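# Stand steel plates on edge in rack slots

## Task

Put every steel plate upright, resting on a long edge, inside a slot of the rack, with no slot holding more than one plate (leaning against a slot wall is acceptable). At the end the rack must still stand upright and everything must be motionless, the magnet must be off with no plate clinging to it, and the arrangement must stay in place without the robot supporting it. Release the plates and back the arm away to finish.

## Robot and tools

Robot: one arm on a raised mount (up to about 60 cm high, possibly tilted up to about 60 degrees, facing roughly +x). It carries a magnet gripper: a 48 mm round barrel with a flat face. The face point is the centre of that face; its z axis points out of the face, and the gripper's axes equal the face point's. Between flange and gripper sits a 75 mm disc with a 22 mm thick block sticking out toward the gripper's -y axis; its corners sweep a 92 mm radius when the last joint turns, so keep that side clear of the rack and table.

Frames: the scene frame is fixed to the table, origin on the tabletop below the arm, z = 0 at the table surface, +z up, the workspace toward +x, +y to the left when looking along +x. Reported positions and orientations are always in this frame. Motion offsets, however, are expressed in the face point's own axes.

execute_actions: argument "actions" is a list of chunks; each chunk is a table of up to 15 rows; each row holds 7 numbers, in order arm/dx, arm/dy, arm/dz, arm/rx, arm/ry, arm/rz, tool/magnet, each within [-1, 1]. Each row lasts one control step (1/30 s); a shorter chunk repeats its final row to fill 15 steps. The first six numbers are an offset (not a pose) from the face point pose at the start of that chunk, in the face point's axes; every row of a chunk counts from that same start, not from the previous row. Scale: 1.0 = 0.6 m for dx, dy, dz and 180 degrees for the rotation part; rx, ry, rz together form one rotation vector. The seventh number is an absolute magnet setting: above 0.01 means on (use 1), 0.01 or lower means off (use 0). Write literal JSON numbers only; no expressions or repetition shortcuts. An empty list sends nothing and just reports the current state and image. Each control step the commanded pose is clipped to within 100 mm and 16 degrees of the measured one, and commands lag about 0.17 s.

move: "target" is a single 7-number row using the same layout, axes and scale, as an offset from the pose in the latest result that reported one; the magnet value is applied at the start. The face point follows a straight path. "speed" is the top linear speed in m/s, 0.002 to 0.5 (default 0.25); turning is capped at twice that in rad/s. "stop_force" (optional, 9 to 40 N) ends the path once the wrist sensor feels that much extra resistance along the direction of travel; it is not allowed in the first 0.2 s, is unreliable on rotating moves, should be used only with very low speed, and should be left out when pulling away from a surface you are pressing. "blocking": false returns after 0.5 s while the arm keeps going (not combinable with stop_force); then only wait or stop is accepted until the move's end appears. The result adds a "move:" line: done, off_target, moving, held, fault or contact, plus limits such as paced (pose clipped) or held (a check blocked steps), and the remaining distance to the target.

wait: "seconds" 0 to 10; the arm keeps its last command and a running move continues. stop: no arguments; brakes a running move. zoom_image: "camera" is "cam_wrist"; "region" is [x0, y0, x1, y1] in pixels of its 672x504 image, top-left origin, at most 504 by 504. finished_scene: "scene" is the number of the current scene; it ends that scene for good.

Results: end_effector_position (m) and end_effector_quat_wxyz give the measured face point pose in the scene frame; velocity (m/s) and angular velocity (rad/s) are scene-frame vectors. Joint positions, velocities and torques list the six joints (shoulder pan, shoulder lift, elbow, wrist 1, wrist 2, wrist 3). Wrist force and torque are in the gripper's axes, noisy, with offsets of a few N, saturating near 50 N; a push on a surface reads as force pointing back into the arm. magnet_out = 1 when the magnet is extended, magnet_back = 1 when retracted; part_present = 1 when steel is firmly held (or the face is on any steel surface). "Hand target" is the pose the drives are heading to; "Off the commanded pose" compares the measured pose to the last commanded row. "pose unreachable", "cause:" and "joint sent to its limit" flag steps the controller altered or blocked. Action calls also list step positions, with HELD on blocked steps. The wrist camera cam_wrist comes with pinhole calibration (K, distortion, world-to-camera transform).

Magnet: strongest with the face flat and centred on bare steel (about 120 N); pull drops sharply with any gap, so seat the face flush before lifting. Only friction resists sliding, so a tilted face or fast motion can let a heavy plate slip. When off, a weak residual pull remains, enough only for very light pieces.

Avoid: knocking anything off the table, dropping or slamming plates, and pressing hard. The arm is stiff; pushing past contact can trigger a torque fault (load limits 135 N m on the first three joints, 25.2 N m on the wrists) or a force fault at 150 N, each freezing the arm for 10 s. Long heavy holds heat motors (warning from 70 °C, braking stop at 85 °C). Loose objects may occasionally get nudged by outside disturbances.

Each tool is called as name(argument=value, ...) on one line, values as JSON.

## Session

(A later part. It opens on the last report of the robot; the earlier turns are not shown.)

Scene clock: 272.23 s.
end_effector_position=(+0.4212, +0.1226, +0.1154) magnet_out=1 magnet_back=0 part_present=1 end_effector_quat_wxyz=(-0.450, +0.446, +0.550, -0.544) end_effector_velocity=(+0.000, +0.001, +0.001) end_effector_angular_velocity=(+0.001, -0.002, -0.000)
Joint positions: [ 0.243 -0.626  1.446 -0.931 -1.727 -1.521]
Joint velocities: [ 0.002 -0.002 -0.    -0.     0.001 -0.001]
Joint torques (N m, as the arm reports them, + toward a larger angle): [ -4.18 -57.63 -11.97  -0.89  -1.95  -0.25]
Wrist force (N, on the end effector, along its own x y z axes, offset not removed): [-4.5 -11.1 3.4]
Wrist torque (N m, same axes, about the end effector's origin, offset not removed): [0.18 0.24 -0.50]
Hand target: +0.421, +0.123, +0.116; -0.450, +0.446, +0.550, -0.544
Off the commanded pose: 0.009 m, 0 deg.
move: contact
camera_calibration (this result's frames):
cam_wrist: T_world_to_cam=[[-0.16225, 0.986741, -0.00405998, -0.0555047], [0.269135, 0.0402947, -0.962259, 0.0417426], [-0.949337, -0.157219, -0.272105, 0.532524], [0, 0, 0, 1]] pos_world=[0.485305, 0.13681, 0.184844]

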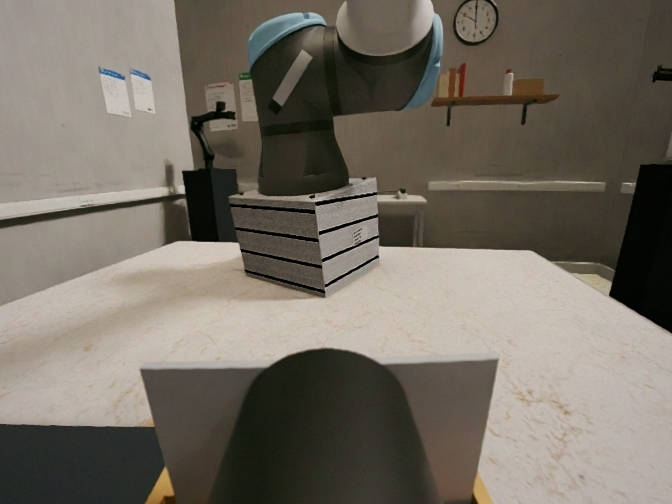

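execute_actions(actions=[[[0,-0.0005,0,0,0,0,0]]])

move(target=[0,-0.02,-0.04,0,0,0,0], speed=0.05)

Scene clock: 274.40 s.
end_effector_position=(+0.4212, +0.1226, +0.1156) magnet_out=0 magnet_back=1 part_present=0 end_effector_quat_wxyz=(-0.450, +0.446, +0.550, -0.544) end_effector_velocity=(+0.000, -0.000, +0.000) end_effector_angular_velocity=(+0.002, +0.000, -0.002)
Joint positions: [ 0.243 -0.626  1.447 -0.931 -1.727 -1.521]
Joint velocities: [-0.001 -0.    -0.001  0.     0.001 -0.002]
Joint torques (N m, as the arm reports them, + toward a larger angle): [ 12.52 -60.74  -6.73   4.14   0.85  -0.4 ]
Wrist force (N, on the end effector, along its own x y z axes, offset not removed): [-2.1 1.4 3.0]
Wrist torque (N m, same axes, about the end effector's origin, offset not removed): [0.15 0.20 0.25]
Hand target: +0.421, +0.123, +0.116; -0.450, +0.446, +0.550, -0.544
Off the commanded pose: 0.000 m, 0 deg.
Step readings (end_effector_position):
0: (+0.4211, +0.1226, +0.1155)
1: (+0.4211, +0.1226, +0.1155)
2: (+0.4211, +0.1226, +0.1155)
4: (+0.4211, +0.1226, +0.1156)
8: (+0.4211, +0.1226, +0.1156)
15: end_effector_position above
camera_calibration (this result's frames):
cam_wrist: T_world_to_cam=[[-0.162254, 0.986741, -0.00408742, -0.0554845], [0.269071, 0.0402585, -0.962279, 0.0420683], [-0.949355, -0.157234, -0.272035, 0.532577], [0, 0, 0, 1]] pos_world=[0.485282, 0.136794, 0.185134]

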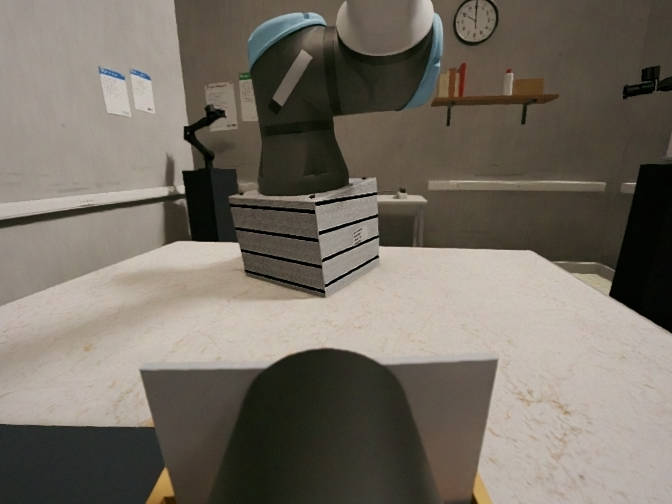

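Scene clock: 275.30 s.
end_effector_position=(+0.4445, +0.1272, +0.1277) magnet_out=0 magnet_back=1 part_present=0 end_effector_quat_wxyz=(-0.450, +0.446, +0.550, -0.544) end_effector_velocity=(+0.001, -0.000, +0.000) end_effector_angular_velocity=(-0.001, +0.001, -0.003)
Joint positions: [ 0.25  -0.612  1.362 -0.861 -1.721 -1.52 ]
Joint velocities: [-0.001  0.001 -0.004  0.004  0.002  0.001]
Joint torques (N m, as the arm reports them, + toward a larger angle): [ 17.22 -45.25 -28.02   4.36   2.53   1.52]
Wrist force (N, on the end effector, along its own x y z axes, offset not removed): [-3.3 0.5 0.3]
Wrist torque (N m, same axes, about the end effector's origin, offset not removed): [-0.09 0.31 -0.01]
Hand target: +0.445, +0.127, +0.128; -0.450, +0.446, +0.550, -0.544
Off the commanded pose: 0.000 m, 0 deg.
move: done
camera_calibration (this result's frames):
cam_wrist: T_world_to_cam=[[-0.162252, 0.986741, -0.00408549, -0.0561772], [0.269087, 0.0402623, -0.962274, 0.0471588], [-0.949351, -0.15723, -0.272052, 0.558782], [0, 0, 0, 1]] pos_world=[0.508675, 0.141391, 0.197168]

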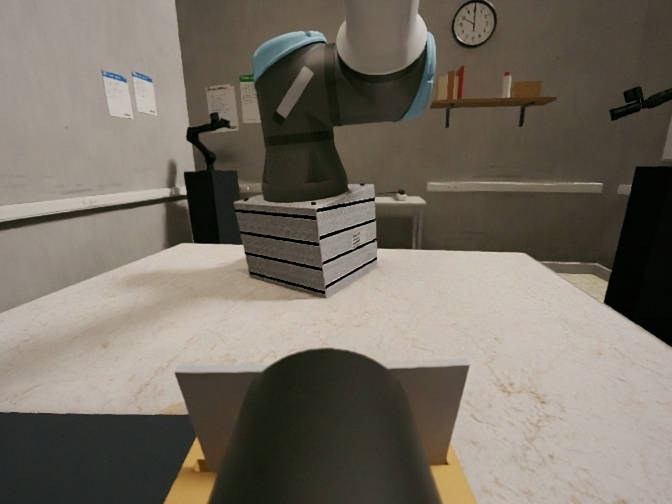

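move(target=[-0.547,0.046,-0.117,-0.3776,0.3966,0.4015,0], speed=0.3)

Scene clock: 297.77 s.
end_effector_position=(+0.5780, -0.1804, +0.0973) magnet_out=0 magnet_back=1 part_present=0 end_effector_quat_wxyz=(+0.000, +0.998, +0.070, -0.000) end_effector_velocity=(+0.000, -0.002, -0.000) end_effector_angular_velocity=(-0.005, -0.006, -0.005)
Joint positions: [-0.33  -0.992  1.919 -2.629 -1.558 -0.668]
Joint velocities: [-0.002  0.002  0.001 -0.01  -0.001  0.004]
Joint torques (N m, as the arm reports them, + toward a larger angle): [ -9.13 -34.43  -1.27  -4.75  -1.8    1.88]
Wrist force (N, on the end effector, along its own x y z axes, offset not removed): [-0.5 1.6 -0.4]
Wrist torque (N m, same axes, about the end effector's origin, offset not removed): [0.00 0.16 0.13]
Hand target: +0.578, -0.180, +0.097; +0.001, +0.998, +0.070, -0.000
Off the commanded pose: 0.000 m, 0 deg.
move: done
camera_calibration (this result's frames):
cam_wrist: T_world_to_cam=[[0.991378, 0.126424, 0.0344393, -0.55684], [0.112544, -0.956172, 0.270312, -0.214792], [0.0671037, -0.264106, -0.962157, 0.0891984], [0, 0, 0, 1]] pos_world=[0.570227, -0.111422, 0.163061]

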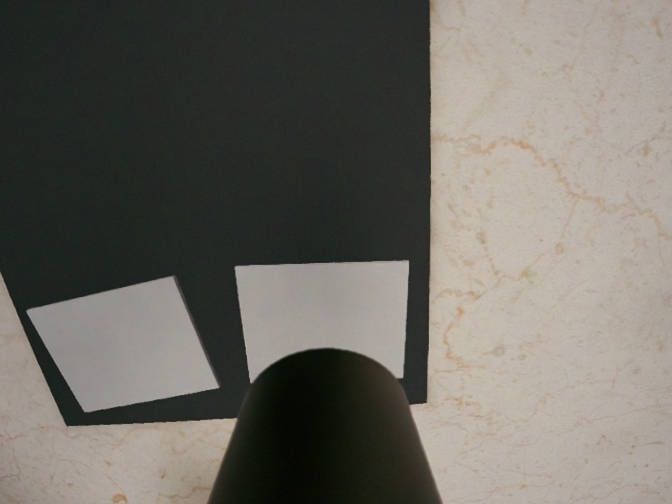

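move(target=[0,0.0017,0.132,0,0,-0.0028,0], speed=0.15)

Scene clock: 303.70 s.
end_effector_position=(+0.5781, -0.1815, +0.0182) magnet_out=0 magnet_back=1 part_present=0 end_effector_quat_wxyz=(+0.000, +0.997, +0.074, -0.000) end_effector_velocity=(-0.001, -0.000, -0.002) end_effector_angular_velocity=(+0.000, +0.002, +0.002)
Joint positions: [-0.33  -0.812  1.887 -2.776 -1.558 -0.676]
Joint velocities: [-0.     0.005 -0.    -0.002 -0.001 -0.002]
Joint torques (N m, as the arm reports them, + toward a larger angle): [ 13.59 -37.5  -25.92  -4.75   0.17  -1.27]
Wrist force (N, on the end effector, along its own x y z axes, offset not removed): [-3.0 0.4 -0.6]
Wrist torque (N m, same axes, about the end effector's origin, offset not removed): [0.09 0.06 0.15]
Hand target: +0.578, -0.182, +0.018; +0.000, +0.997, +0.075, -0.000
Off the commanded pose: 0.000 m, 0 deg.
move: done
camera_calibration (this result's frames):
cam_wrist: T_world_to_cam=[[0.990235, 0.135093, 0.0344207, -0.551868], [0.120909, -0.955146, 0.270328, -0.19919], [0.0693961, -0.263527, -0.962153, 0.0116122], [0, 0, 0, 1]] pos_world=[0.569757, -0.112642, 0.084015]

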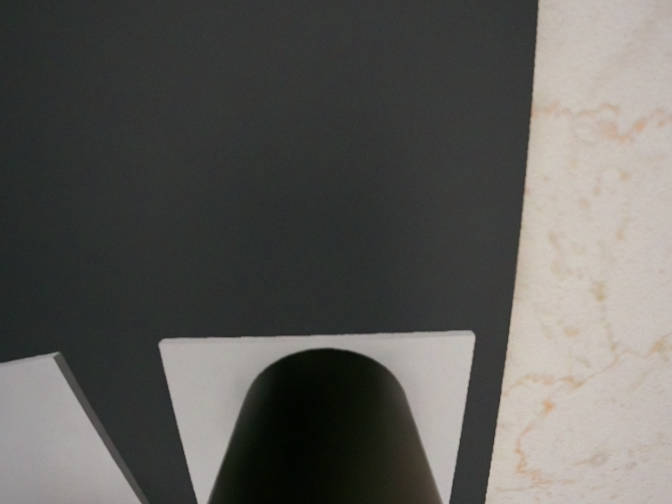

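move(target=[-0.0017,0,0.0135,0,0,0,0], speed=0.05)

move(target=[0,0,0.02,0,0,0,0], speed=0.003, stop_force=9)

execute_actions(actions=[[[0,0,-0.0003,0,0,0,1]]])

Scene clock: 307.80 s.
end_effector_position=(+0.5771, -0.1817, +0.0103) magnet_out=0 magnet_back=1 part_present=0 end_effector_quat_wxyz=(+0.000, +0.997, +0.074, -0.000) end_effector_velocity=(-0.001, +0.001, -0.002) end_effector_angular_velocity=(+0.001, +0.002, +0.000)
Joint positions: [-0.331 -0.795  1.885 -2.792 -1.558 -0.677]
Joint velocities: [ 0.     0.004  0.001 -0.004 -0.    -0.   ]
Joint torques (N m, as the arm reports them, + toward a larger angle): [-10.56 -39.28 -25.91  -4.37   2.46  -1.32]
Wrist force (N, on the end effector, along its own x y z axes, offset not removed): [-1.6 -0.6 1.0]
Wrist torque (N m, same axes, about the end effector's origin, offset not removed): [-0.27 0.06 0.27]
Hand target: +0.577, -0.182, +0.010; +0.000, +0.997, +0.074, -0.000
Off the commanded pose: 0.000 m, 0 deg.
move: done
camera_calibration (this result's frames):
cam_wrist: T_world_to_cam=[[0.990233, 0.135105, 0.0344168, -0.550596], [0.120922, -0.955146, 0.270323, -0.197079], [0.069395, -0.263521, -0.962154, 0.00400902], [0, 0, 0, 1]] pos_world=[0.568771, -0.112794, 0.076082]

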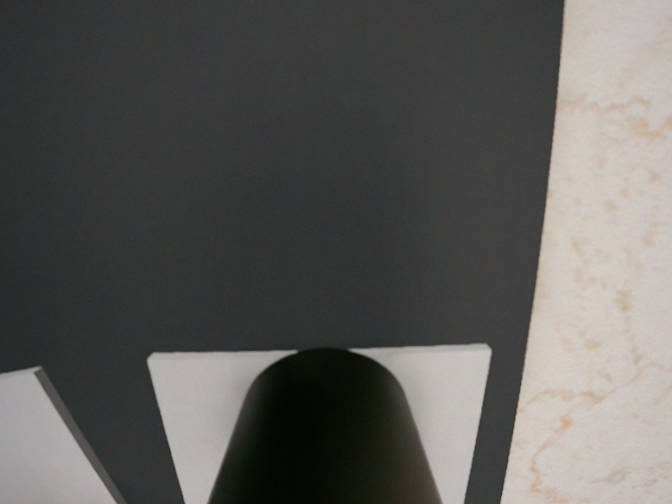

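Scene clock: 309.60 s.
end_effector_position=(+0.5771, -0.1817, +0.0060) magnet_out=0 magnet_back=1 part_present=0 end_effector_quat_wxyz=(+0.000, +0.997, +0.075, -0.000) end_effector_velocity=(-0.000, -0.000, +0.000) end_effector_angular_velocity=(+0.001, +0.002, +0.003)
Joint positions: [-0.331 -0.785  1.882 -2.799 -1.558 -0.677]
Joint velocities: [-0.001 -0.001  0.     0.003  0.    -0.004]
Joint torques (N m, as the arm reports them, + toward a larger angle): [ 11.38 -45.08 -20.82  -0.33   1.75   1.76]
Wrist force (N, on the end effector, along its own x y z axes, offset not removed): [-19.8 -7.3 -29.0]
Wrist torque (N m, same axes, about the end effector's origin, offset not removed): [-0.14 0.98 -0.11]
Hand target: +0.577, -0.182, +0.006; +0.000, +0.997, +0.074, -0.000
Off the commanded pose: 0.008 m, 0 deg.
move: contact
camera_calibration (this result's frames):
cam_wrist: T_world_to_cam=[[0.990228, 0.135114, 0.0345332, -0.550482], [0.120895, -0.955129, 0.270393, -0.195926], [0.0695176, -0.263576, -0.96213, -0.000225446], [0, 0, 0, 1]] pos_world=[0.568805, -0.112817, 0.0717702]

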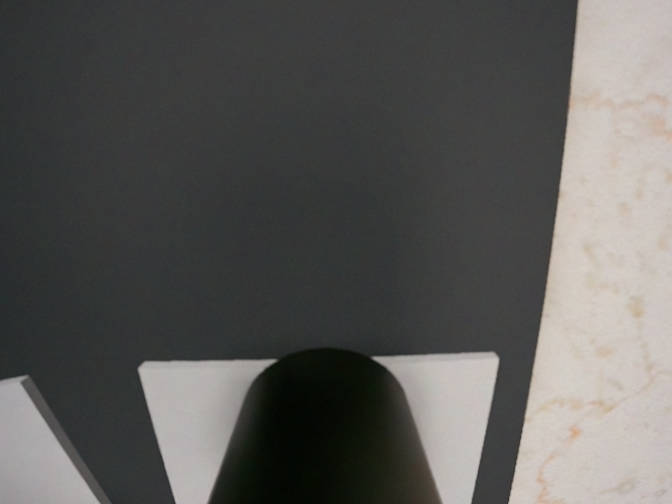

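Scene clock: 310.10 s.
end_effector_position=(+0.5772, -0.1817, +0.0062) magnet_out=1 magnet_back=0 part_present=1 end_effector_quat_wxyz=(+0.000, +0.997, +0.075, -0.000) end_effector_velocity=(-0.000, -0.000, +0.000) end_effector_angular_velocity=(-0.000, -0.000, -0.002)
Joint positions: [-0.331 -0.785  1.882 -2.798 -1.558 -0.677]
Joint velocities: [-0.    -0.     0.    -0.    -0.     0.002]
Joint torques (N m, as the arm reports them, + toward a larger angle): [ 10.5  -56.9   -6.24  -0.38   1.59   0.95]
Wrist force (N, on the end effector, along its own x y z axes, offset not removed): [1.6 2.4 -1.7]
Wrist torque (N m, same axes, about the end effector's origin, offset not removed): [0.09 -0.15 0.10]
Hand target: +0.577, -0.182, +0.006; +0.000, +0.997, +0.075, -0.000
Off the commanded pose: 0.000 m, 0 deg.
Step readings (end_effector_position):
0: (+0.5771, -0.1817, +0.0060)
1: (+0.5771, -0.1817, +0.0060)
2: (+0.5771, -0.1817, +0.0060)
4: (+0.5772, -0.1817, +0.0061)
8: (+0.5772, -0.1817, +0.0062)
15: end_effector_position above
camera_calibration (this result's frames):
cam_wrist: T_world_to_cam=[[0.990226, 0.135112, 0.0346024, -0.550538], [0.120872, -0.955118, 0.270445, -0.195997], [0.0695898, -0.263619, -0.962113, -0.000101299], [0, 0, 0, 1]] pos_world=[0.568854, -0.112842, 0.0719587]

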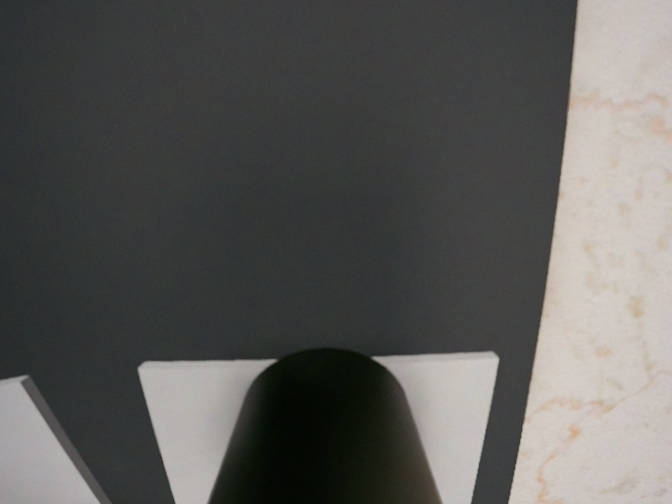

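move(target=[0,0,-0.09,0,0,0,1], speed=0.15)

Scene clock: 317.10 s.
end_effector_position=(+0.5772, -0.1817, +0.0601) magnet_out=1 magnet_back=0 part_present=1 end_effector_quat_wxyz=(+0.000, +0.997, +0.075, -0.000) end_effector_velocity=(+0.000, -0.001, +0.001) end_effector_angular_velocity=(+0.002, -0.001, -0.002)
Joint positions: [-0.332 -0.909  1.911 -2.704 -1.558 -0.678]
Joint velocities: [-0.002 -0.003 -0.     0.003  0.003  0.   ]
Joint torques (N m, as the arm reports them, + toward a larger angle): [ -9.8  -54.53  -0.98  -0.49   2.42  -0.76]
Wrist force (N, on the end effector, along its own x y z axes, offset not removed): [-0.9 7.0 3.2]
Wrist torque (N m, same axes, about the end effector's origin, offset not removed): [0.76 0.16 0.35]
Hand target: +0.577, -0.182, +0.060; +0.000, +0.997, +0.075, -0.000
Off the commanded pose: 0.000 m, 0 deg.
move: done
camera_calibration (this result's frames):
cam_wrist: T_world_to_cam=[[0.990226, 0.135112, 0.0345998, -0.552393], [0.120872, -0.955118, 0.270443, -0.210474], [0.0695871, -0.263618, -0.962114, 0.0517607], [0, 0, 0, 1]] pos_world=[0.568832, -0.112747, 0.125834]

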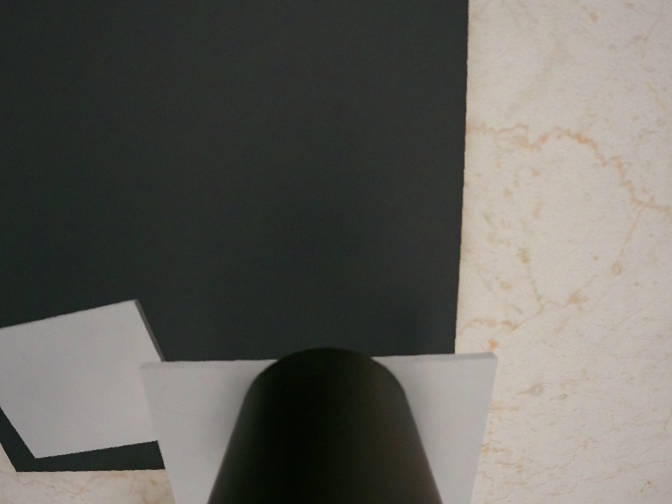

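move(target=[-0.1327,-0.5425,-0.2332,0.3794,-0.3952,-0.3986,1], speed=0.3)

Scene clock: 329.93 s.
end_effector_position=(+0.4504, +0.1285, +0.1998) magnet_out=1 magnet_back=0 part_present=1 end_effector_quat_wxyz=(-0.451, +0.446, +0.549, -0.545) end_effector_velocity=(-0.001, +0.002, +0.001) end_effector_angular_velocity=(+0.005, +0.006, +0.008)
Joint positions: [ 0.258 -0.724  1.361 -0.745 -1.712 -1.517]
Joint velocities: [ 0.006  0.002 -0.002  0.007 -0.002 -0.005]
Joint torques (N m, as the arm reports them, + toward a larger angle): [ 14.34 -43.64 -28.17   4.3   -2.36  -1.09]
Wrist force (N, on the end effector, along its own x y z axes, offset not removed): [0.9 5.1 5.3]
Wrist torque (N m, same axes, about the end effector's origin, offset not removed): [0.21 -0.07 -0.13]
Hand target: +0.450, +0.129, +0.200; -0.451, +0.446, +0.549, -0.545
Off the commanded pose: 0.000 m, 0 deg.
move: done
camera_calibration (this result's frames):
cam_wrist: T_world_to_cam=[[-0.161381, 0.986876, -0.00559398, -0.0563745], [0.267102, 0.0382203, -0.96291, 0.11621], [-0.950059, -0.156889, -0.269765, 0.583978], [0, 0, 0, 1]] pos_world=[0.514676, 0.142813, 0.269121]

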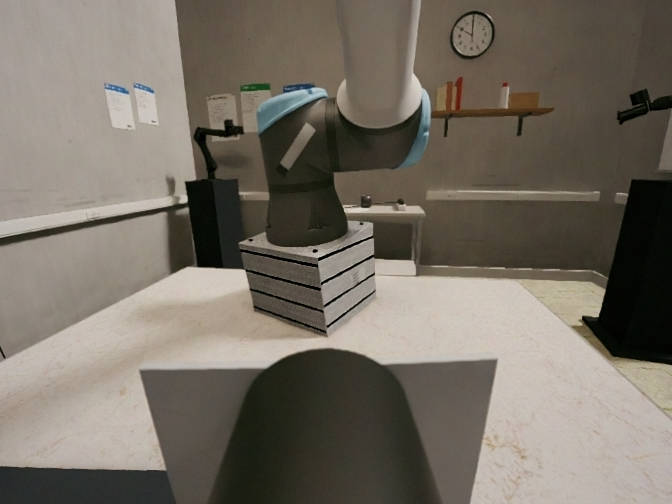

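move(target=[0,0.0967,0.0005,0,0,0,1], speed=0.1)

move(target=[0,0.02,0,0,0,0,1], speed=0.003, stop_force=9)

Scene clock: 333.93 s.
end_effector_position=(+0.4501, +0.1289, +0.1419) magnet_out=1 magnet_back=0 part_present=1 end_effector_quat_wxyz=(-0.451, +0.446, +0.549, -0.545) end_effector_velocity=(+0.000, -0.001, -0.002) end_effector_angular_velocity=(+0.001, +0.000, -0.001)
Joint positions: [ 0.253 -0.627  1.345 -0.827 -1.716 -1.518]
Joint velocities: [-0.002  0.004 -0.002 -0.002 -0.    -0.002]
Joint torques (N m, as the arm reports them, + toward a larger angle): [ -6.22 -44.92 -30.25   0.39  -1.94  -1.15]
Wrist force (N, on the end effector, along its own x y z axes, offset not removed): [-0.9 4.1 -1.0]
Wrist torque (N m, same axes, about the end effector's origin, offset not removed): [0.27 0.28 0.26]
Hand target: +0.450, +0.129, +0.142; -0.451, +0.446, +0.549, -0.545
Off the commanded pose: 0.000 m, 0 deg.
move: done
camera_calibration (this result's frames):
cam_wrist: T_world_to_cam=[[-0.161382, 0.986876, -0.00559366, -0.0570949], [0.267117, 0.0382234, -0.962906, 0.0605573], [-0.950055, -0.15689, -0.26978, 0.568113], [0, 0, 0, 1]] pos_world=[0.514349, 0.143162, 0.211257]

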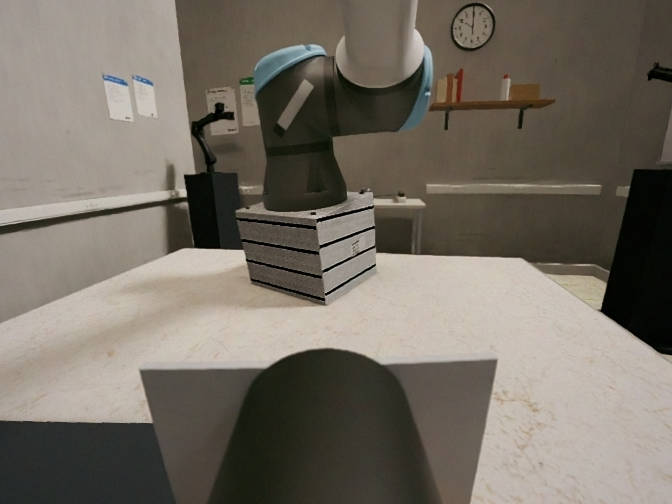

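Scene clock: 338.17 s.
end_effector_position=(+0.4501, +0.1290, +0.1300) magnet_out=1 magnet_back=0 part_present=1 end_effector_quat_wxyz=(-0.451, +0.446, +0.549, -0.545) end_effector_velocity=(+0.000, -0.001, -0.000) end_effector_angular_velocity=(+0.000, +0.000, -0.000)
Joint positions: [ 0.252 -0.605  1.339 -0.842 -1.717 -1.518]
Joint velocities: [-0.002  0.001 -0.    -0.001 -0.001 -0.   ]
Joint torques (N m, as the arm reports them, + toward a larger angle): [ -6.6  -44.82 -29.24   0.25  -1.77  -1.19]
Wrist force (N, on the end effector, along its own x y z axes, offset not removed): [0.6 2.9 0.7]
Wrist torque (N m, same axes, about the end effector's origin, offset not removed): [-0.11 -0.03 0.16]
Hand target: +0.450, +0.129, +0.130; -0.451, +0.446, +0.549, -0.545
Off the commanded pose: 0.000 m, 0 deg.
move: done
camera_calibration (this result's frames):
cam_wrist: T_world_to_cam=[[-0.161382, 0.986876, -0.00559356, -0.0572462], [0.267117, 0.0382234, -0.962906, 0.0490353], [-0.950055, -0.15689, -0.26978, 0.564894], [0, 0, 0, 1]] pos_world=[0.514344, 0.143247, 0.199293]

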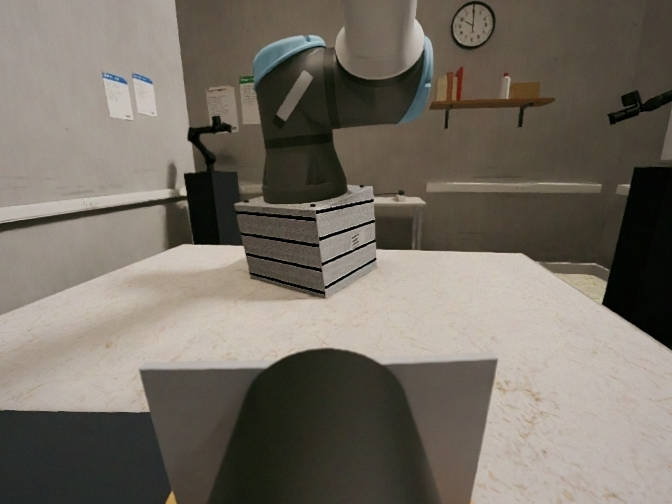

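move(target=[0,0.017,0,0,0,0,1], speed=0.012, stop_force=9)

move(target=[0,0.015,0,0,0,0,1], speed=0.003, stop_force=9)

Scene clock: 341.73 s.
end_effector_position=(+0.4501, +0.1290, +0.1199) magnet_out=1 magnet_back=0 part_present=1 end_effector_quat_wxyz=(-0.451, +0.446, +0.549, -0.545) end_effector_velocity=(-0.000, +0.001, -0.002) end_effector_angular_velocity=(+0.001, +0.000, +0.001)
Joint positions: [ 0.251 -0.587  1.334 -0.854 -1.718 -1.518]
Joint velocities: [ 0.001  0.003 -0.001 -0.002  0.    -0.001]
Joint torques (N m, as the arm reports them, + toward a larger angle): [ -5.09 -45.83 -26.12   0.34  -2.06  -1.26]
Wrist force (N, on the end effector, along its own x y z axes, offset not removed): [-0.9 5.6 -1.1]
Wrist torque (N m, same axes, about the end effector's origin, offset not removed): [0.19 0.05 0.27]
Hand target: +0.450, +0.129, +0.120; -0.451, +0.446, +0.549, -0.545
Off the commanded pose: 0.000 m, 0 deg.
move: done
camera_calibration (this result's frames):
cam_wrist: T_world_to_cam=[[-0.161382, 0.986876, -0.00559358, -0.0573732], [0.267118, 0.0382235, -0.962906, 0.0393498], [-0.950055, -0.15689, -0.269781, 0.562187], [0, 0, 0, 1]] pos_world=[0.514338, 0.143317, 0.189236]

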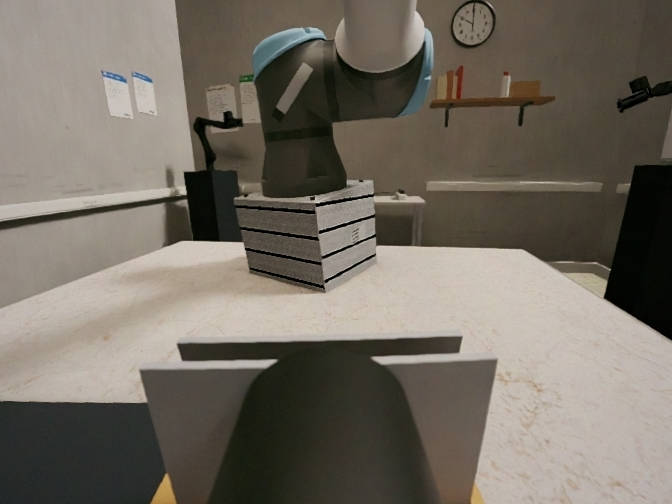

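Scene clock: 343.57 s.
end_effector_position=(+0.4501, +0.1291, +0.1155) magnet_out=1 magnet_back=0 part_present=1 end_effector_quat_wxyz=(-0.451, +0.446, +0.549, -0.545) end_effector_velocity=(+0.001, -0.000, +0.001) end_effector_angular_velocity=(-0.000, -0.002, +0.000)
Joint positions: [ 0.251 -0.579  1.331 -0.86  -1.718 -1.518]
Joint velocities: [-0.    -0.001 -0.001  0.    -0.     0.   ]
Joint torques (N m, as the arm reports them, + toward a larger angle): [ -4.4  -60.35 -15.53  -0.65  -1.66  -0.4 ]
Wrist force (N, on the end effector, along its own x y z axes, offset not removed): [-1.7 -9.2 -1.1]
Wrist torque (N m, same axes, about the end effector's origin, offset not removed): [0.40 0.15 -0.05]
Hand target: +0.450, +0.129, +0.116; -0.451, +0.446, +0.549, -0.545
Off the commanded pose: 0.005 m, 0 deg.
move: contact
camera_calibration (this result's frames):
cam_wrist: T_world_to_cam=[[-0.16137, 0.986878, -0.00558156, -0.0574258], [0.267212, 0.0382474, -0.962878, 0.0350245], [-0.95003, -0.156871, -0.269878, 0.56104], [0, 0, 0, 1]] pos_world=[0.514379, 0.143343, 0.184816]

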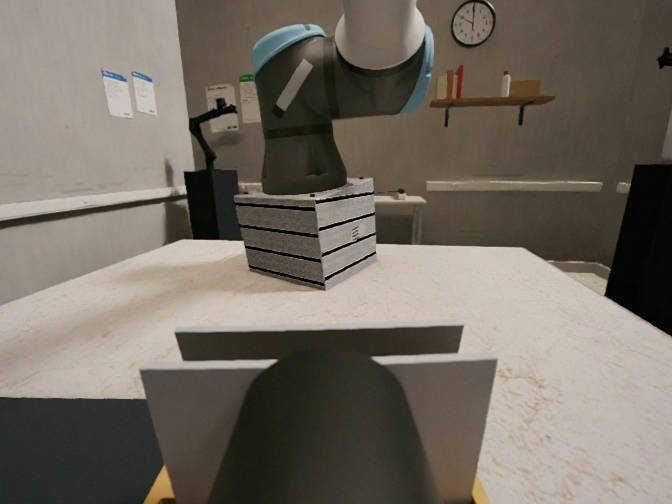

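execute_actions(actions=[[[0,-0.0005,0,0,0,0,0]]])

move(target=[0,-0.07,-0.08,0,0,0,0], speed=0.1)

Scene clock: 357.47 s.
end_effector_position=(+0.4501, +0.1291, +0.1158) magnet_out=0 magnet_back=1 part_present=0 end_effector_quat_wxyz=(-0.451, +0.446, +0.549, -0.545) end_effector_velocity=(+0.000, -0.001, -0.000) end_effector_angular_velocity=(-0.002, -0.000, -0.000)
Joint positions: [ 0.251 -0.58   1.331 -0.859 -1.718 -1.518]
Joint velocities: [-0.001  0.     0.    -0.    -0.001  0.002]
Joint torques (N m, as the arm reports them, + toward a larger angle): [ 16.67 -63.75  -2.92   4.25   2.42   0.32]
Wrist force (N, on the end effector, along its own x y z axes, offset not removed): [2.2 1.9 1.4]
Wrist torque (N m, same axes, about the end effector's origin, offset not removed): [0.14 -0.01 0.23]
Hand target: +0.450, +0.129, +0.116; -0.451, +0.446, +0.549, -0.545
Off the commanded pose: 0.000 m, 0 deg.
Step readings (end_effector_position):
0: (+0.4501, +0.1291, +0.1156)
1: (+0.4501, +0.1291, +0.1156)
2: (+0.4501, +0.1291, +0.1156)
4: (+0.4501, +0.1291, +0.1157)
8: (+0.4501, +0.1291, +0.1158)
15: end_effector_position above
camera_calibration (this result's frames):
cam_wrist: T_world_to_cam=[[-0.161385, 0.986876, -0.00560494, -0.0574038], [0.267188, 0.0382248, -0.962886, 0.0353266], [-0.950034, -0.156892, -0.26985, 0.561111], [0, 0, 0, 1]] pos_world=[0.514372, 0.143334, 0.18511]

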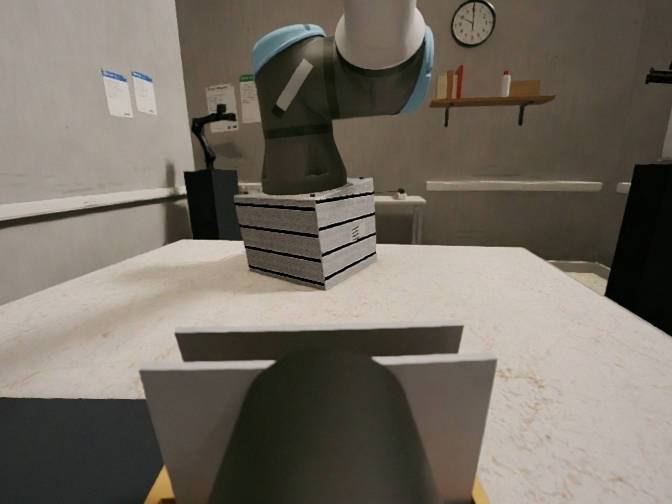

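Scene clock: 358.53 s.
end_effector_position=(+0.4970, +0.1381, +0.1577) magnet_out=0 magnet_back=1 part_present=0 end_effector_quat_wxyz=(-0.451, +0.446, +0.549, -0.545) end_effector_velocity=(+0.001, +0.000, +0.001) end_effector_angular_velocity=(+0.000, +0.002, -0.000)
Joint positions: [ 0.264 -0.566  1.149 -0.691 -1.705 -1.517]
Joint velocities: [ 0.     0.002 -0.006  0.006  0.    -0.   ]
Joint torques (N m, as the arm reports them, + toward a larger angle): [ 16.41 -47.69 -32.63   4.17   2.59   1.65]
Wrist force (N, on the end effector, along its own x y z axes, offset not removed): [-1.5 4.9 -2.5]
Wrist torque (N m, same axes, about the end effector's origin, offset not removed): [0.33 0.33 -0.01]
Hand target: +0.497, +0.138, +0.158; -0.451, +0.446, +0.549, -0.545
Off the commanded pose: 0.000 m, 0 deg.
move: done
camera_calibration (this result's frames):
cam_wrist: T_world_to_cam=[[-0.161379, 0.986877, -0.00560141, -0.0585658], [0.267221, 0.038232, -0.962877, 0.0628215], [-0.950026, -0.156885, -0.269884, 0.618461], [0, 0, 0, 1]] pos_world=[0.561316, 0.152422, 0.227074]

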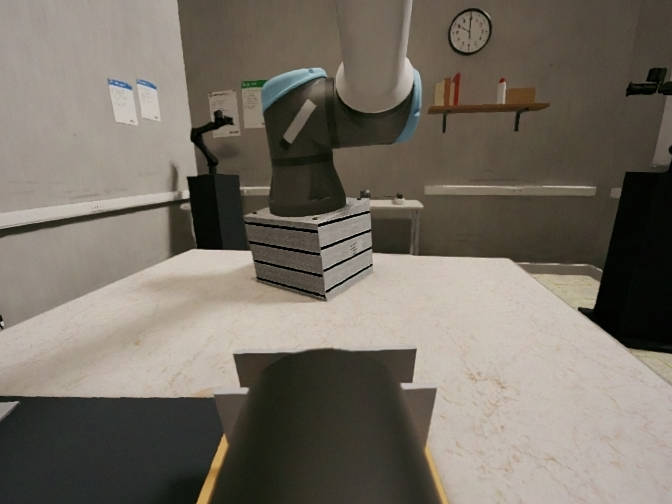

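move(target=[-0.5623,0.0913,0.1913,-0.4082,0.348,0.3517,0], speed=0.3)

Scene clock: 368.10 s.
end_effector_position=(+0.4506, -0.2147, +0.1002) magnet_out=0 magnet_back=1 part_present=0 end_effector_quat_wxyz=(+0.001, +0.985, +0.173, -0.000) end_effector_velocity=(-0.000, -0.002, -0.000) end_effector_angular_velocity=(-0.005, -0.008, -0.005)
Joint positions: [-0.531 -1.124  2.234 -2.807 -1.532 -1.075]
Joint velocities: [-0.004  0.002  0.003 -0.014  0.002  0.001]
Joint torques (N m, as the arm reports them, + toward a larger angle): [-11.48 -26.6    3.47  -4.53   2.38   1.53]
Wrist force (N, on the end effector, along its own x y z axes, offset not removed): [-2.6 2.1 0.7]
Wrist torque (N m, same axes, about the end effector's origin, offset not removed): [0.28 0.05 0.05]
Hand target: +0.451, -0.215, +0.100; +0.001, +0.985, +0.173, +0.000
Off the commanded pose: 0.000 m, 0 deg.
move: done
camera_calibration (this result's frames):
cam_wrist: T_world_to_cam=[[0.943886, 0.328455, 0.0345864, -0.361577], [0.307527, -0.912243, 0.27063, -0.31249], [0.120441, -0.244808, -0.962062, 0.0716326], [0, 0, 0, 1]] pos_world=[0.428759, -0.148769, 0.16599]

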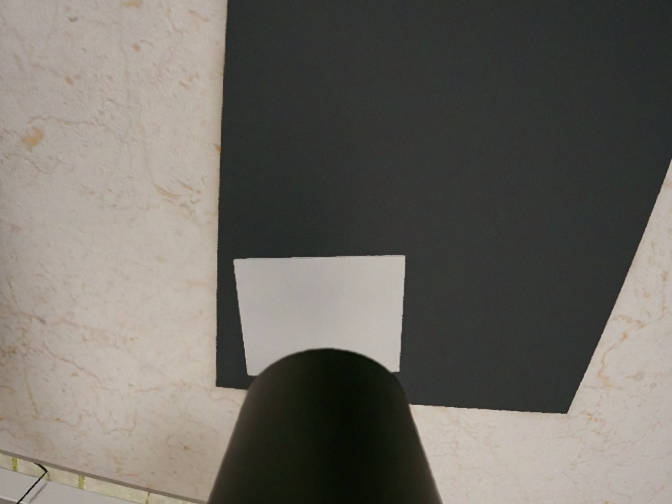

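move(target=[-0.0042,-0.0022,0.149,0,0,-0.001,0], speed=0.15)

Scene clock: 373.17 s.
end_effector_position=(+0.4478, -0.2145, +0.0110) magnet_out=0 magnet_back=1 part_present=0 end_effector_quat_wxyz=(+0.001, +0.985, +0.175, -0.000) end_effector_velocity=(+0.000, -0.001, -0.002) end_effector_angular_velocity=(-0.000, -0.001, -0.000)
Joint positions: [-0.527 -0.867  2.2   -3.03  -1.533 -1.074]
Joint velocities: [-0.001  0.006 -0.003 -0.004  0.001 -0.   ]
Joint torques (N m, as the arm reports them, + toward a larger angle): [ 11.96 -32.57 -20.04  -4.85  -1.96   1.59]
Wrist force (N, on the end effector, along its own x y z axes, offset not removed): [-0.7 3.4 6.3]
Wrist torque (N m, same axes, about the end effector's origin, offset not removed): [0.31 0.14 0.18]
Hand target: +0.448, -0.214, +0.011; +0.001, +0.985, +0.175, -0.000
Off the commanded pose: 0.000 m, 0 deg.
move: done
camera_calibration (this result's frames):
cam_wrist: T_world_to_cam=[[0.942851, 0.331416, 0.0345733, -0.354827], [0.310394, -0.911276, 0.270613, -0.288368], [0.121191, -0.244416, -0.962067, -0.0140875], [0, 0, 0, 1]] pos_world=[0.425764, -0.148631, 0.0767505]

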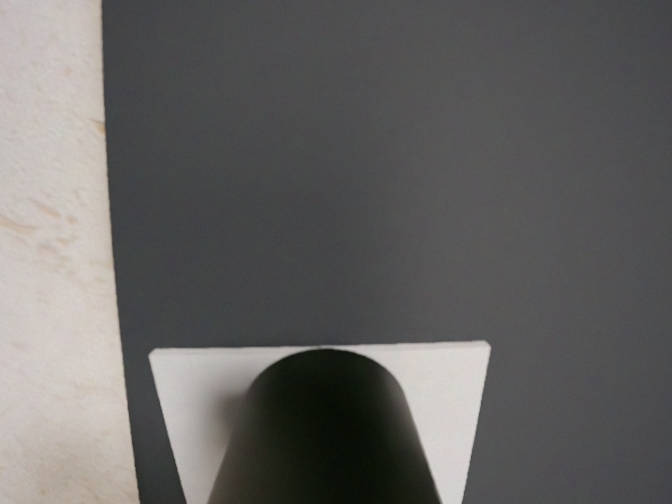

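move(target=[0,0,0.02,0,0,0,0], speed=0.003, stop_force=9)

execute_actions(actions=[[[0,0,-0.0003,0,0,0,1]]])

move(target=[0,0,-0.09,0,0,0,1], speed=0.15)

Scene clock: 378.57 s.
end_effector_position=(+0.4478, -0.2145, +0.0057) magnet_out=0 magnet_back=1 part_present=0 end_effector_quat_wxyz=(+0.001, +0.985, +0.175, -0.000) end_effector_velocity=(+0.000, +0.001, +0.000) end_effector_angular_velocity=(+0.000, +0.002, +0.004)
Joint positions: [-0.526 -0.852  2.195 -3.041 -1.533 -1.074]
Joint velocities: [ 0.002 -0.002 -0.     0.003 -0.001 -0.002]
Joint torques (N m, as the arm reports them, + toward a larger angle): [  8.89 -41.37 -16.1    0.53  -1.15   1.72]
Wrist force (N, on the end effector, along its own x y z axes, offset not removed): [-10.0 -3.7 -24.0]
Wrist torque (N m, same axes, about the end effector's origin, offset not removed): [0.34 0.93 0.11]
Hand target: +0.448, -0.214, +0.006; +0.001, +0.985, +0.175, -0.000
Off the commanded pose: 0.007 m, 0 deg.
move: contact
camera_calibration (this result's frames):
cam_wrist: T_world_to_cam=[[0.942843, 0.331438, 0.0345734, -0.354653], [0.310409, -0.911255, 0.270667, -0.28697], [0.121214, -0.244464, -0.962052, -0.0192204], [0, 0, 0, 1]] pos_world=[0.42579, -0.148656, 0.0714437]

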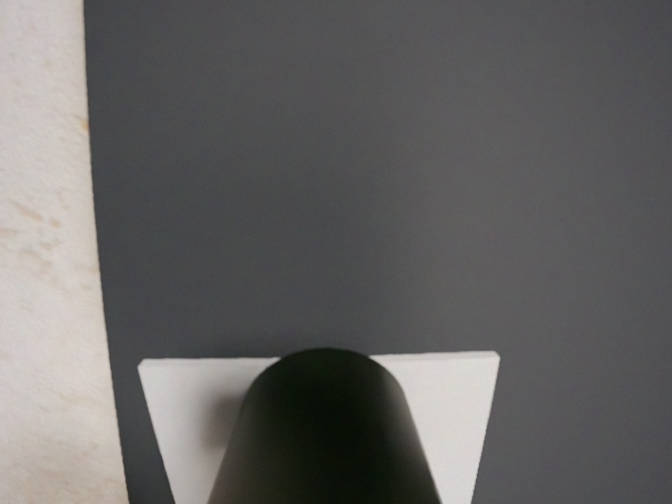

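Scene clock: 379.07 s.
end_effector_position=(+0.4479, -0.2145, +0.0059) magnet_out=1 magnet_back=0 part_present=1 end_effector_quat_wxyz=(+0.001, +0.985, +0.175, -0.000) end_effector_velocity=(-0.000, -0.001, -0.000) end_effector_angular_velocity=(-0.001, +0.000, -0.001)
Joint positions: [-0.526 -0.852  2.195 -3.04  -1.533 -1.074]
Joint velocities: [-0.001  0.    -0.001  0.    -0.001 -0.001]
Joint torques (N m, as the arm reports them, + toward a larger angle): [  8.15 -50.3    0.56  -0.98  -1.2    0.92]
Wrist force (N, on the end effector, along its own x y z axes, offset not removed): [-0.8 -0.1 2.1]
Wrist torque (N m, same axes, about the end effector's origin, offset not removed): [-0.24 -0.03 0.26]
Hand target: +0.448, -0.214, +0.006; +0.001, +0.985, +0.175, -0.000
Off the commanded pose: 0.000 m, 0 deg.
Step readings (end_effector_position):
0: (+0.4478, -0.2145, +0.0057)
1: (+0.4478, -0.2145, +0.0057)
2: (+0.4478, -0.2145, +0.0057)
4: (+0.4478, -0.2145, +0.0058)
8: (+0.4479, -0.2145, +0.0059)
15: end_effector_position above
camera_calibration (this result's frames):
cam_wrist: T_world_to_cam=[[0.942839, 0.331444, 0.0346329, -0.354702], [0.310387, -0.911232, 0.270769, -0.28707], [0.121303, -0.244542, -0.962021, -0.01911], [0, 0, 0, 1]] pos_world=[0.425848, -0.148697, 0.0716297]

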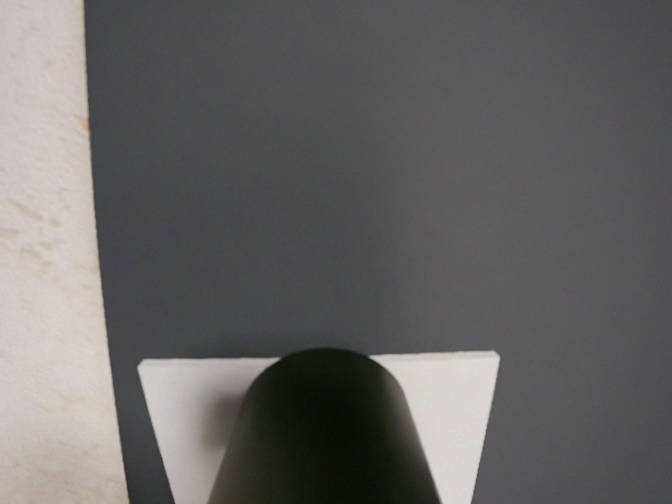

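Scene clock: 379.97 s.
end_effector_position=(+0.4478, -0.2144, +0.0598) magnet_out=1 magnet_back=0 part_present=1 end_effector_quat_wxyz=(+0.001, +0.985, +0.175, -0.000) end_effector_velocity=(-0.001, +0.001, +0.001) end_effector_angular_velocity=(-0.000, +0.002, +0.001)
Joint positions: [-0.531 -1.009  2.23  -2.918 -1.532 -1.078]
Joint velocities: [ 0.    -0.005  0.002  0.004 -0.001 -0.001]
Joint torques (N m, as the arm reports them, + toward a larger angle): [-11.12 -46.66   4.98  -0.64   2.42  -1.17]
Wrist force (N, on the end effector, along its own x y z axes, offset not removed): [1.4 0.3 2.4]
Wrist torque (N m, same axes, about the end effector's origin, offset not removed): [0.04 0.04 -0.13]
Hand target: +0.448, -0.214, +0.060; +0.001, +0.985, +0.175, -0.000
Off the commanded pose: 0.000 m, 0 deg.
move: done
camera_calibration (this result's frames):
cam_wrist: T_world_to_cam=[[0.942839, 0.331442, 0.0346415, -0.356579], [0.310382, -0.91123, 0.270783, -0.301532], [0.121315, -0.244552, -0.962017, 0.0327395], [0, 0, 0, 1]] pos_world=[0.425815, -0.148574, 0.125498]

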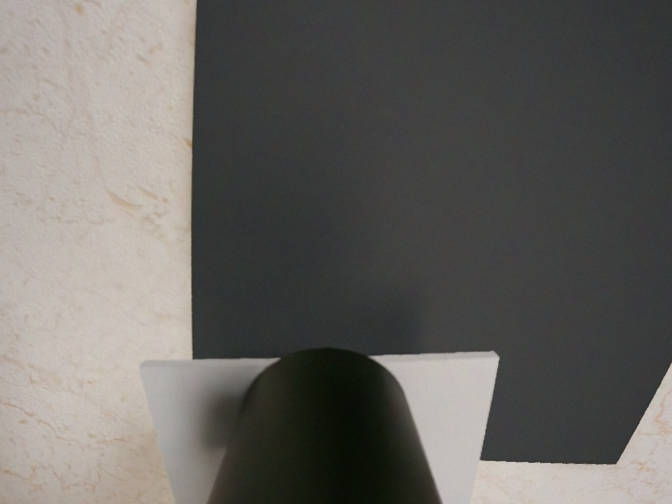

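move(target=[0.2205,-0.2998,-0.2583,0.4086,-0.3473,-0.3509,1], speed=0.3)

Scene clock: 395.40 s.
end_effector_position=(+0.5102, +0.0002, +0.2147) magnet_out=1 magnet_back=0 part_present=1 end_effector_quat_wxyz=(-0.450, +0.446, +0.549, -0.545) end_effector_velocity=(+0.000, -0.000, +0.001) end_effector_angular_velocity=(+0.004, +0.006, +0.003)
Joint positions: [ 0.069 -0.689  1.202 -0.627 -1.899 -1.539]
Joint velocities: [ 0.001  0.002 -0.003  0.007 -0.002 -0.003]
Joint torques (N m, as the arm reports them, + toward a larger angle): [ 15.83 -49.29 -30.99   4.38  -1.87  -1.55]
Wrist force (N, on the end effector, along its own x y z axes, offset not removed): [0.1 5.1 1.2]
Wrist torque (N m, same axes, about the end effector's origin, offset not removed): [0.20 -0.04 0.09]
Hand target: +0.510, +0.000, +0.215; -0.451, +0.446, +0.549, -0.545
Off the commanded pose: 0.000 m, 0 deg.
move: done
camera_calibration (this result's frames):
cam_wrist: T_world_to_cam=[[-0.161402, 0.986872, -0.00577748, 0.0800892], [0.267173, 0.0380587, -0.962897, 0.119442], [-0.950036, -0.156957, -0.269808, 0.624678], [0, 0, 0, 1]] pos_world=[0.574481, 0.0144639, 0.284016]

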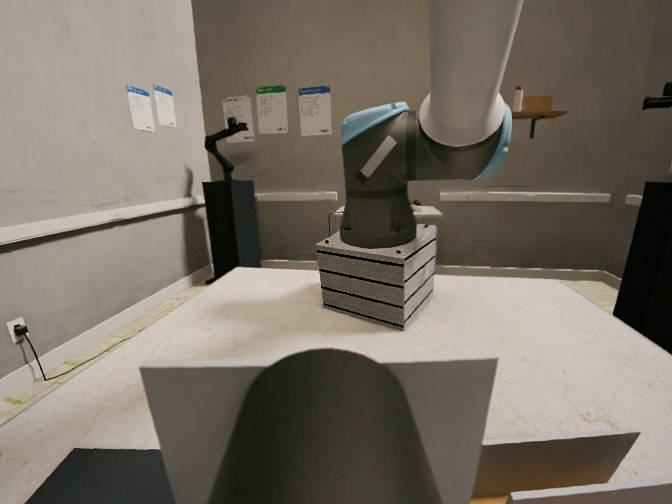

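move(target=[0.2293,0.0181,0.0061,0,0,0,1], speed=0.2)

Scene clock: 398.17 s.
end_effector_position=(+0.4796, +0.1343, +0.2048) magnet_out=1 magnet_back=0 part_present=1 end_effector_quat_wxyz=(-0.450, +0.446, +0.549, -0.545) end_effector_velocity=(-0.000, +0.002, +0.000) end_effector_angular_velocity=(+0.000, -0.001, +0.002)
Joint positions: [ 0.265 -0.676  1.239 -0.671 -1.705 -1.516]
Joint velocities: [ 0.003  0.    -0.001  0.     0.001  0.   ]
Joint torques (N m, as the arm reports them, + toward a larger angle): [ 16.87 -46.34 -30.86   2.67   2.83   1.71]
Wrist force (N, on the end effector, along its own x y z axes, offset not removed): [2.5 2.5 -0.6]
Wrist torque (N m, same axes, about the end effector's origin, offset not removed): [-0.03 -0.06 0.23]
Hand target: +0.480, +0.134, +0.205; -0.450, +0.446, +0.549, -0.545
Off the commanded pose: 0.000 m, 0 deg.
move: done
camera_calibration (this result's frames):
cam_wrist: T_world_to_cam=[[-0.161386, 0.986874, -0.00580873, -0.0572661], [0.267225, 0.0380324, -0.962883, 0.11292], [-0.950024, -0.156948, -0.269855, 0.614026], [0, 0, 0, 1]] pos_world=[0.543922, 0.14859, 0.274094]

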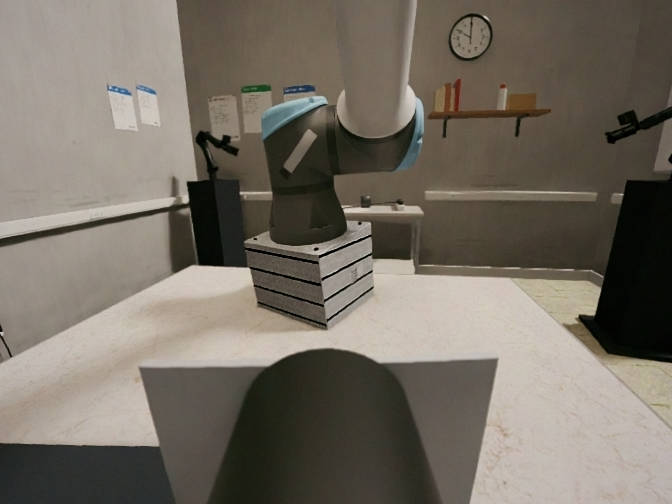

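move(target=[0,0.103,0.0007,0,0,0,1], speed=0.1)

move(target=[0,0.02,0,0,0,0,1], speed=0.003, stop_force=9)

Scene clock: 401.10 s.
end_effector_position=(+0.4792, +0.1346, +0.1431) magnet_out=1 magnet_back=0 part_present=1 end_effector_quat_wxyz=(-0.450, +0.446, +0.549, -0.545) end_effector_velocity=(-0.000, +0.000, -0.002) end_effector_angular_velocity=(-0.001, -0.000, +0.000)
Joint positions: [ 0.259 -0.577  1.223 -0.754 -1.71  -1.517]
Joint velocities: [ 0.     0.003 -0.001 -0.002  0.     0.001]
Joint torques (N m, as the arm reports them, + toward a larger angle): [ -5.62 -48.26 -28.18   0.27  -1.65  -1.26]
Wrist force (N, on the end effector, along its own x y z axes, offset not removed): [-3.7 1.7 3.6]
Wrist torque (N m, same axes, about the end effector's origin, offset not removed): [-0.08 0.32 0.18]
Hand target: +0.479, +0.135, +0.143; -0.450, +0.446, +0.549, -0.545
Off the commanded pose: 0.000 m, 0 deg.
move: done
camera_calibration (this result's frames):
cam_wrist: T_world_to_cam=[[-0.161386, 0.986874, -0.00580974, -0.0580306], [0.267242, 0.0380342, -0.962879, 0.0536593], [-0.950019, -0.156948, -0.269872, 0.597029], [0, 0, 0, 1]] pos_world=[0.543483, 0.14893, 0.212452]

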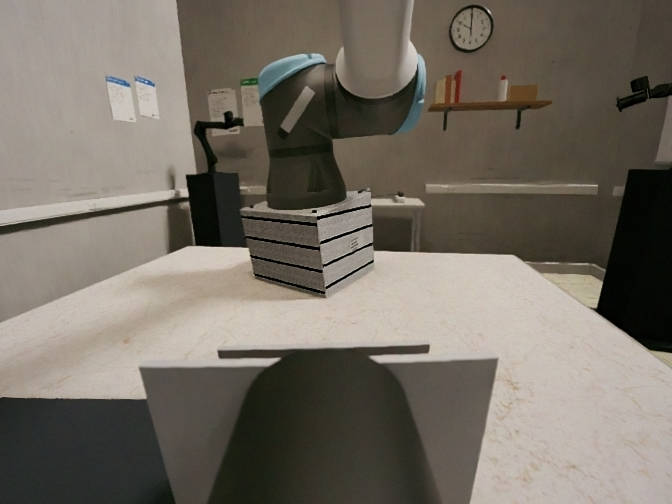

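Scene clock: 405.33 s.
end_effector_position=(+0.4792, +0.1347, +0.1312) magnet_out=1 magnet_back=0 part_present=1 end_effector_quat_wxyz=(-0.450, +0.446, +0.549, -0.545) end_effector_velocity=(+0.000, +0.000, -0.000) end_effector_angular_velocity=(-0.002, -0.001, +0.001)
Joint positions: [ 0.259 -0.556  1.217 -0.769 -1.711 -1.517]
Joint velocities: [ 0.     0.    -0.     0.    -0.001  0.003]
Joint torques (N m, as the arm reports them, + toward a larger angle): [ -4.75 -49.9  -29.03   0.15  -1.84  -1.06]
Wrist force (N, on the end effector, along its own x y z axes, offset not removed): [-0.8 2.5 0.2]
Wrist torque (N m, same axes, about the end effector's origin, offset not removed): [0.07 0.00 0.23]
Hand target: +0.479, +0.135, +0.131; -0.450, +0.446, +0.549, -0.545
Off the commanded pose: 0.000 m, 0 deg.
move: done
camera_calibration (this result's frames):
cam_wrist: T_world_to_cam=[[-0.161386, 0.986874, -0.00580964, -0.0581818], [0.267242, 0.0380343, -0.962879, 0.0421373], [-0.950019, -0.156948, -0.269872, 0.593809], [0, 0, 0, 1]] pos_world=[0.54348, 0.149012, 0.200488]

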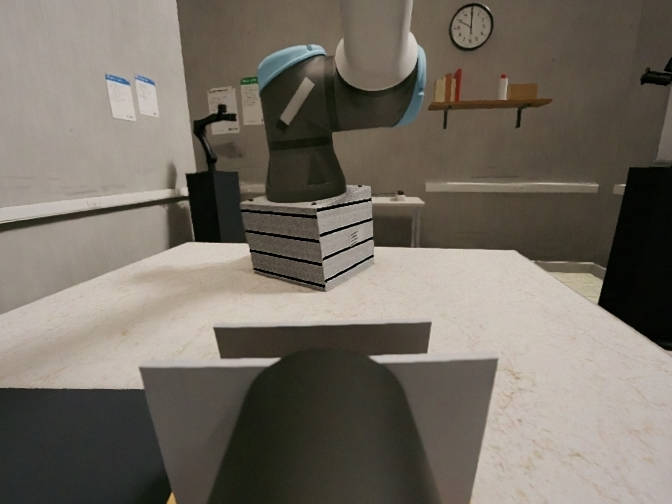

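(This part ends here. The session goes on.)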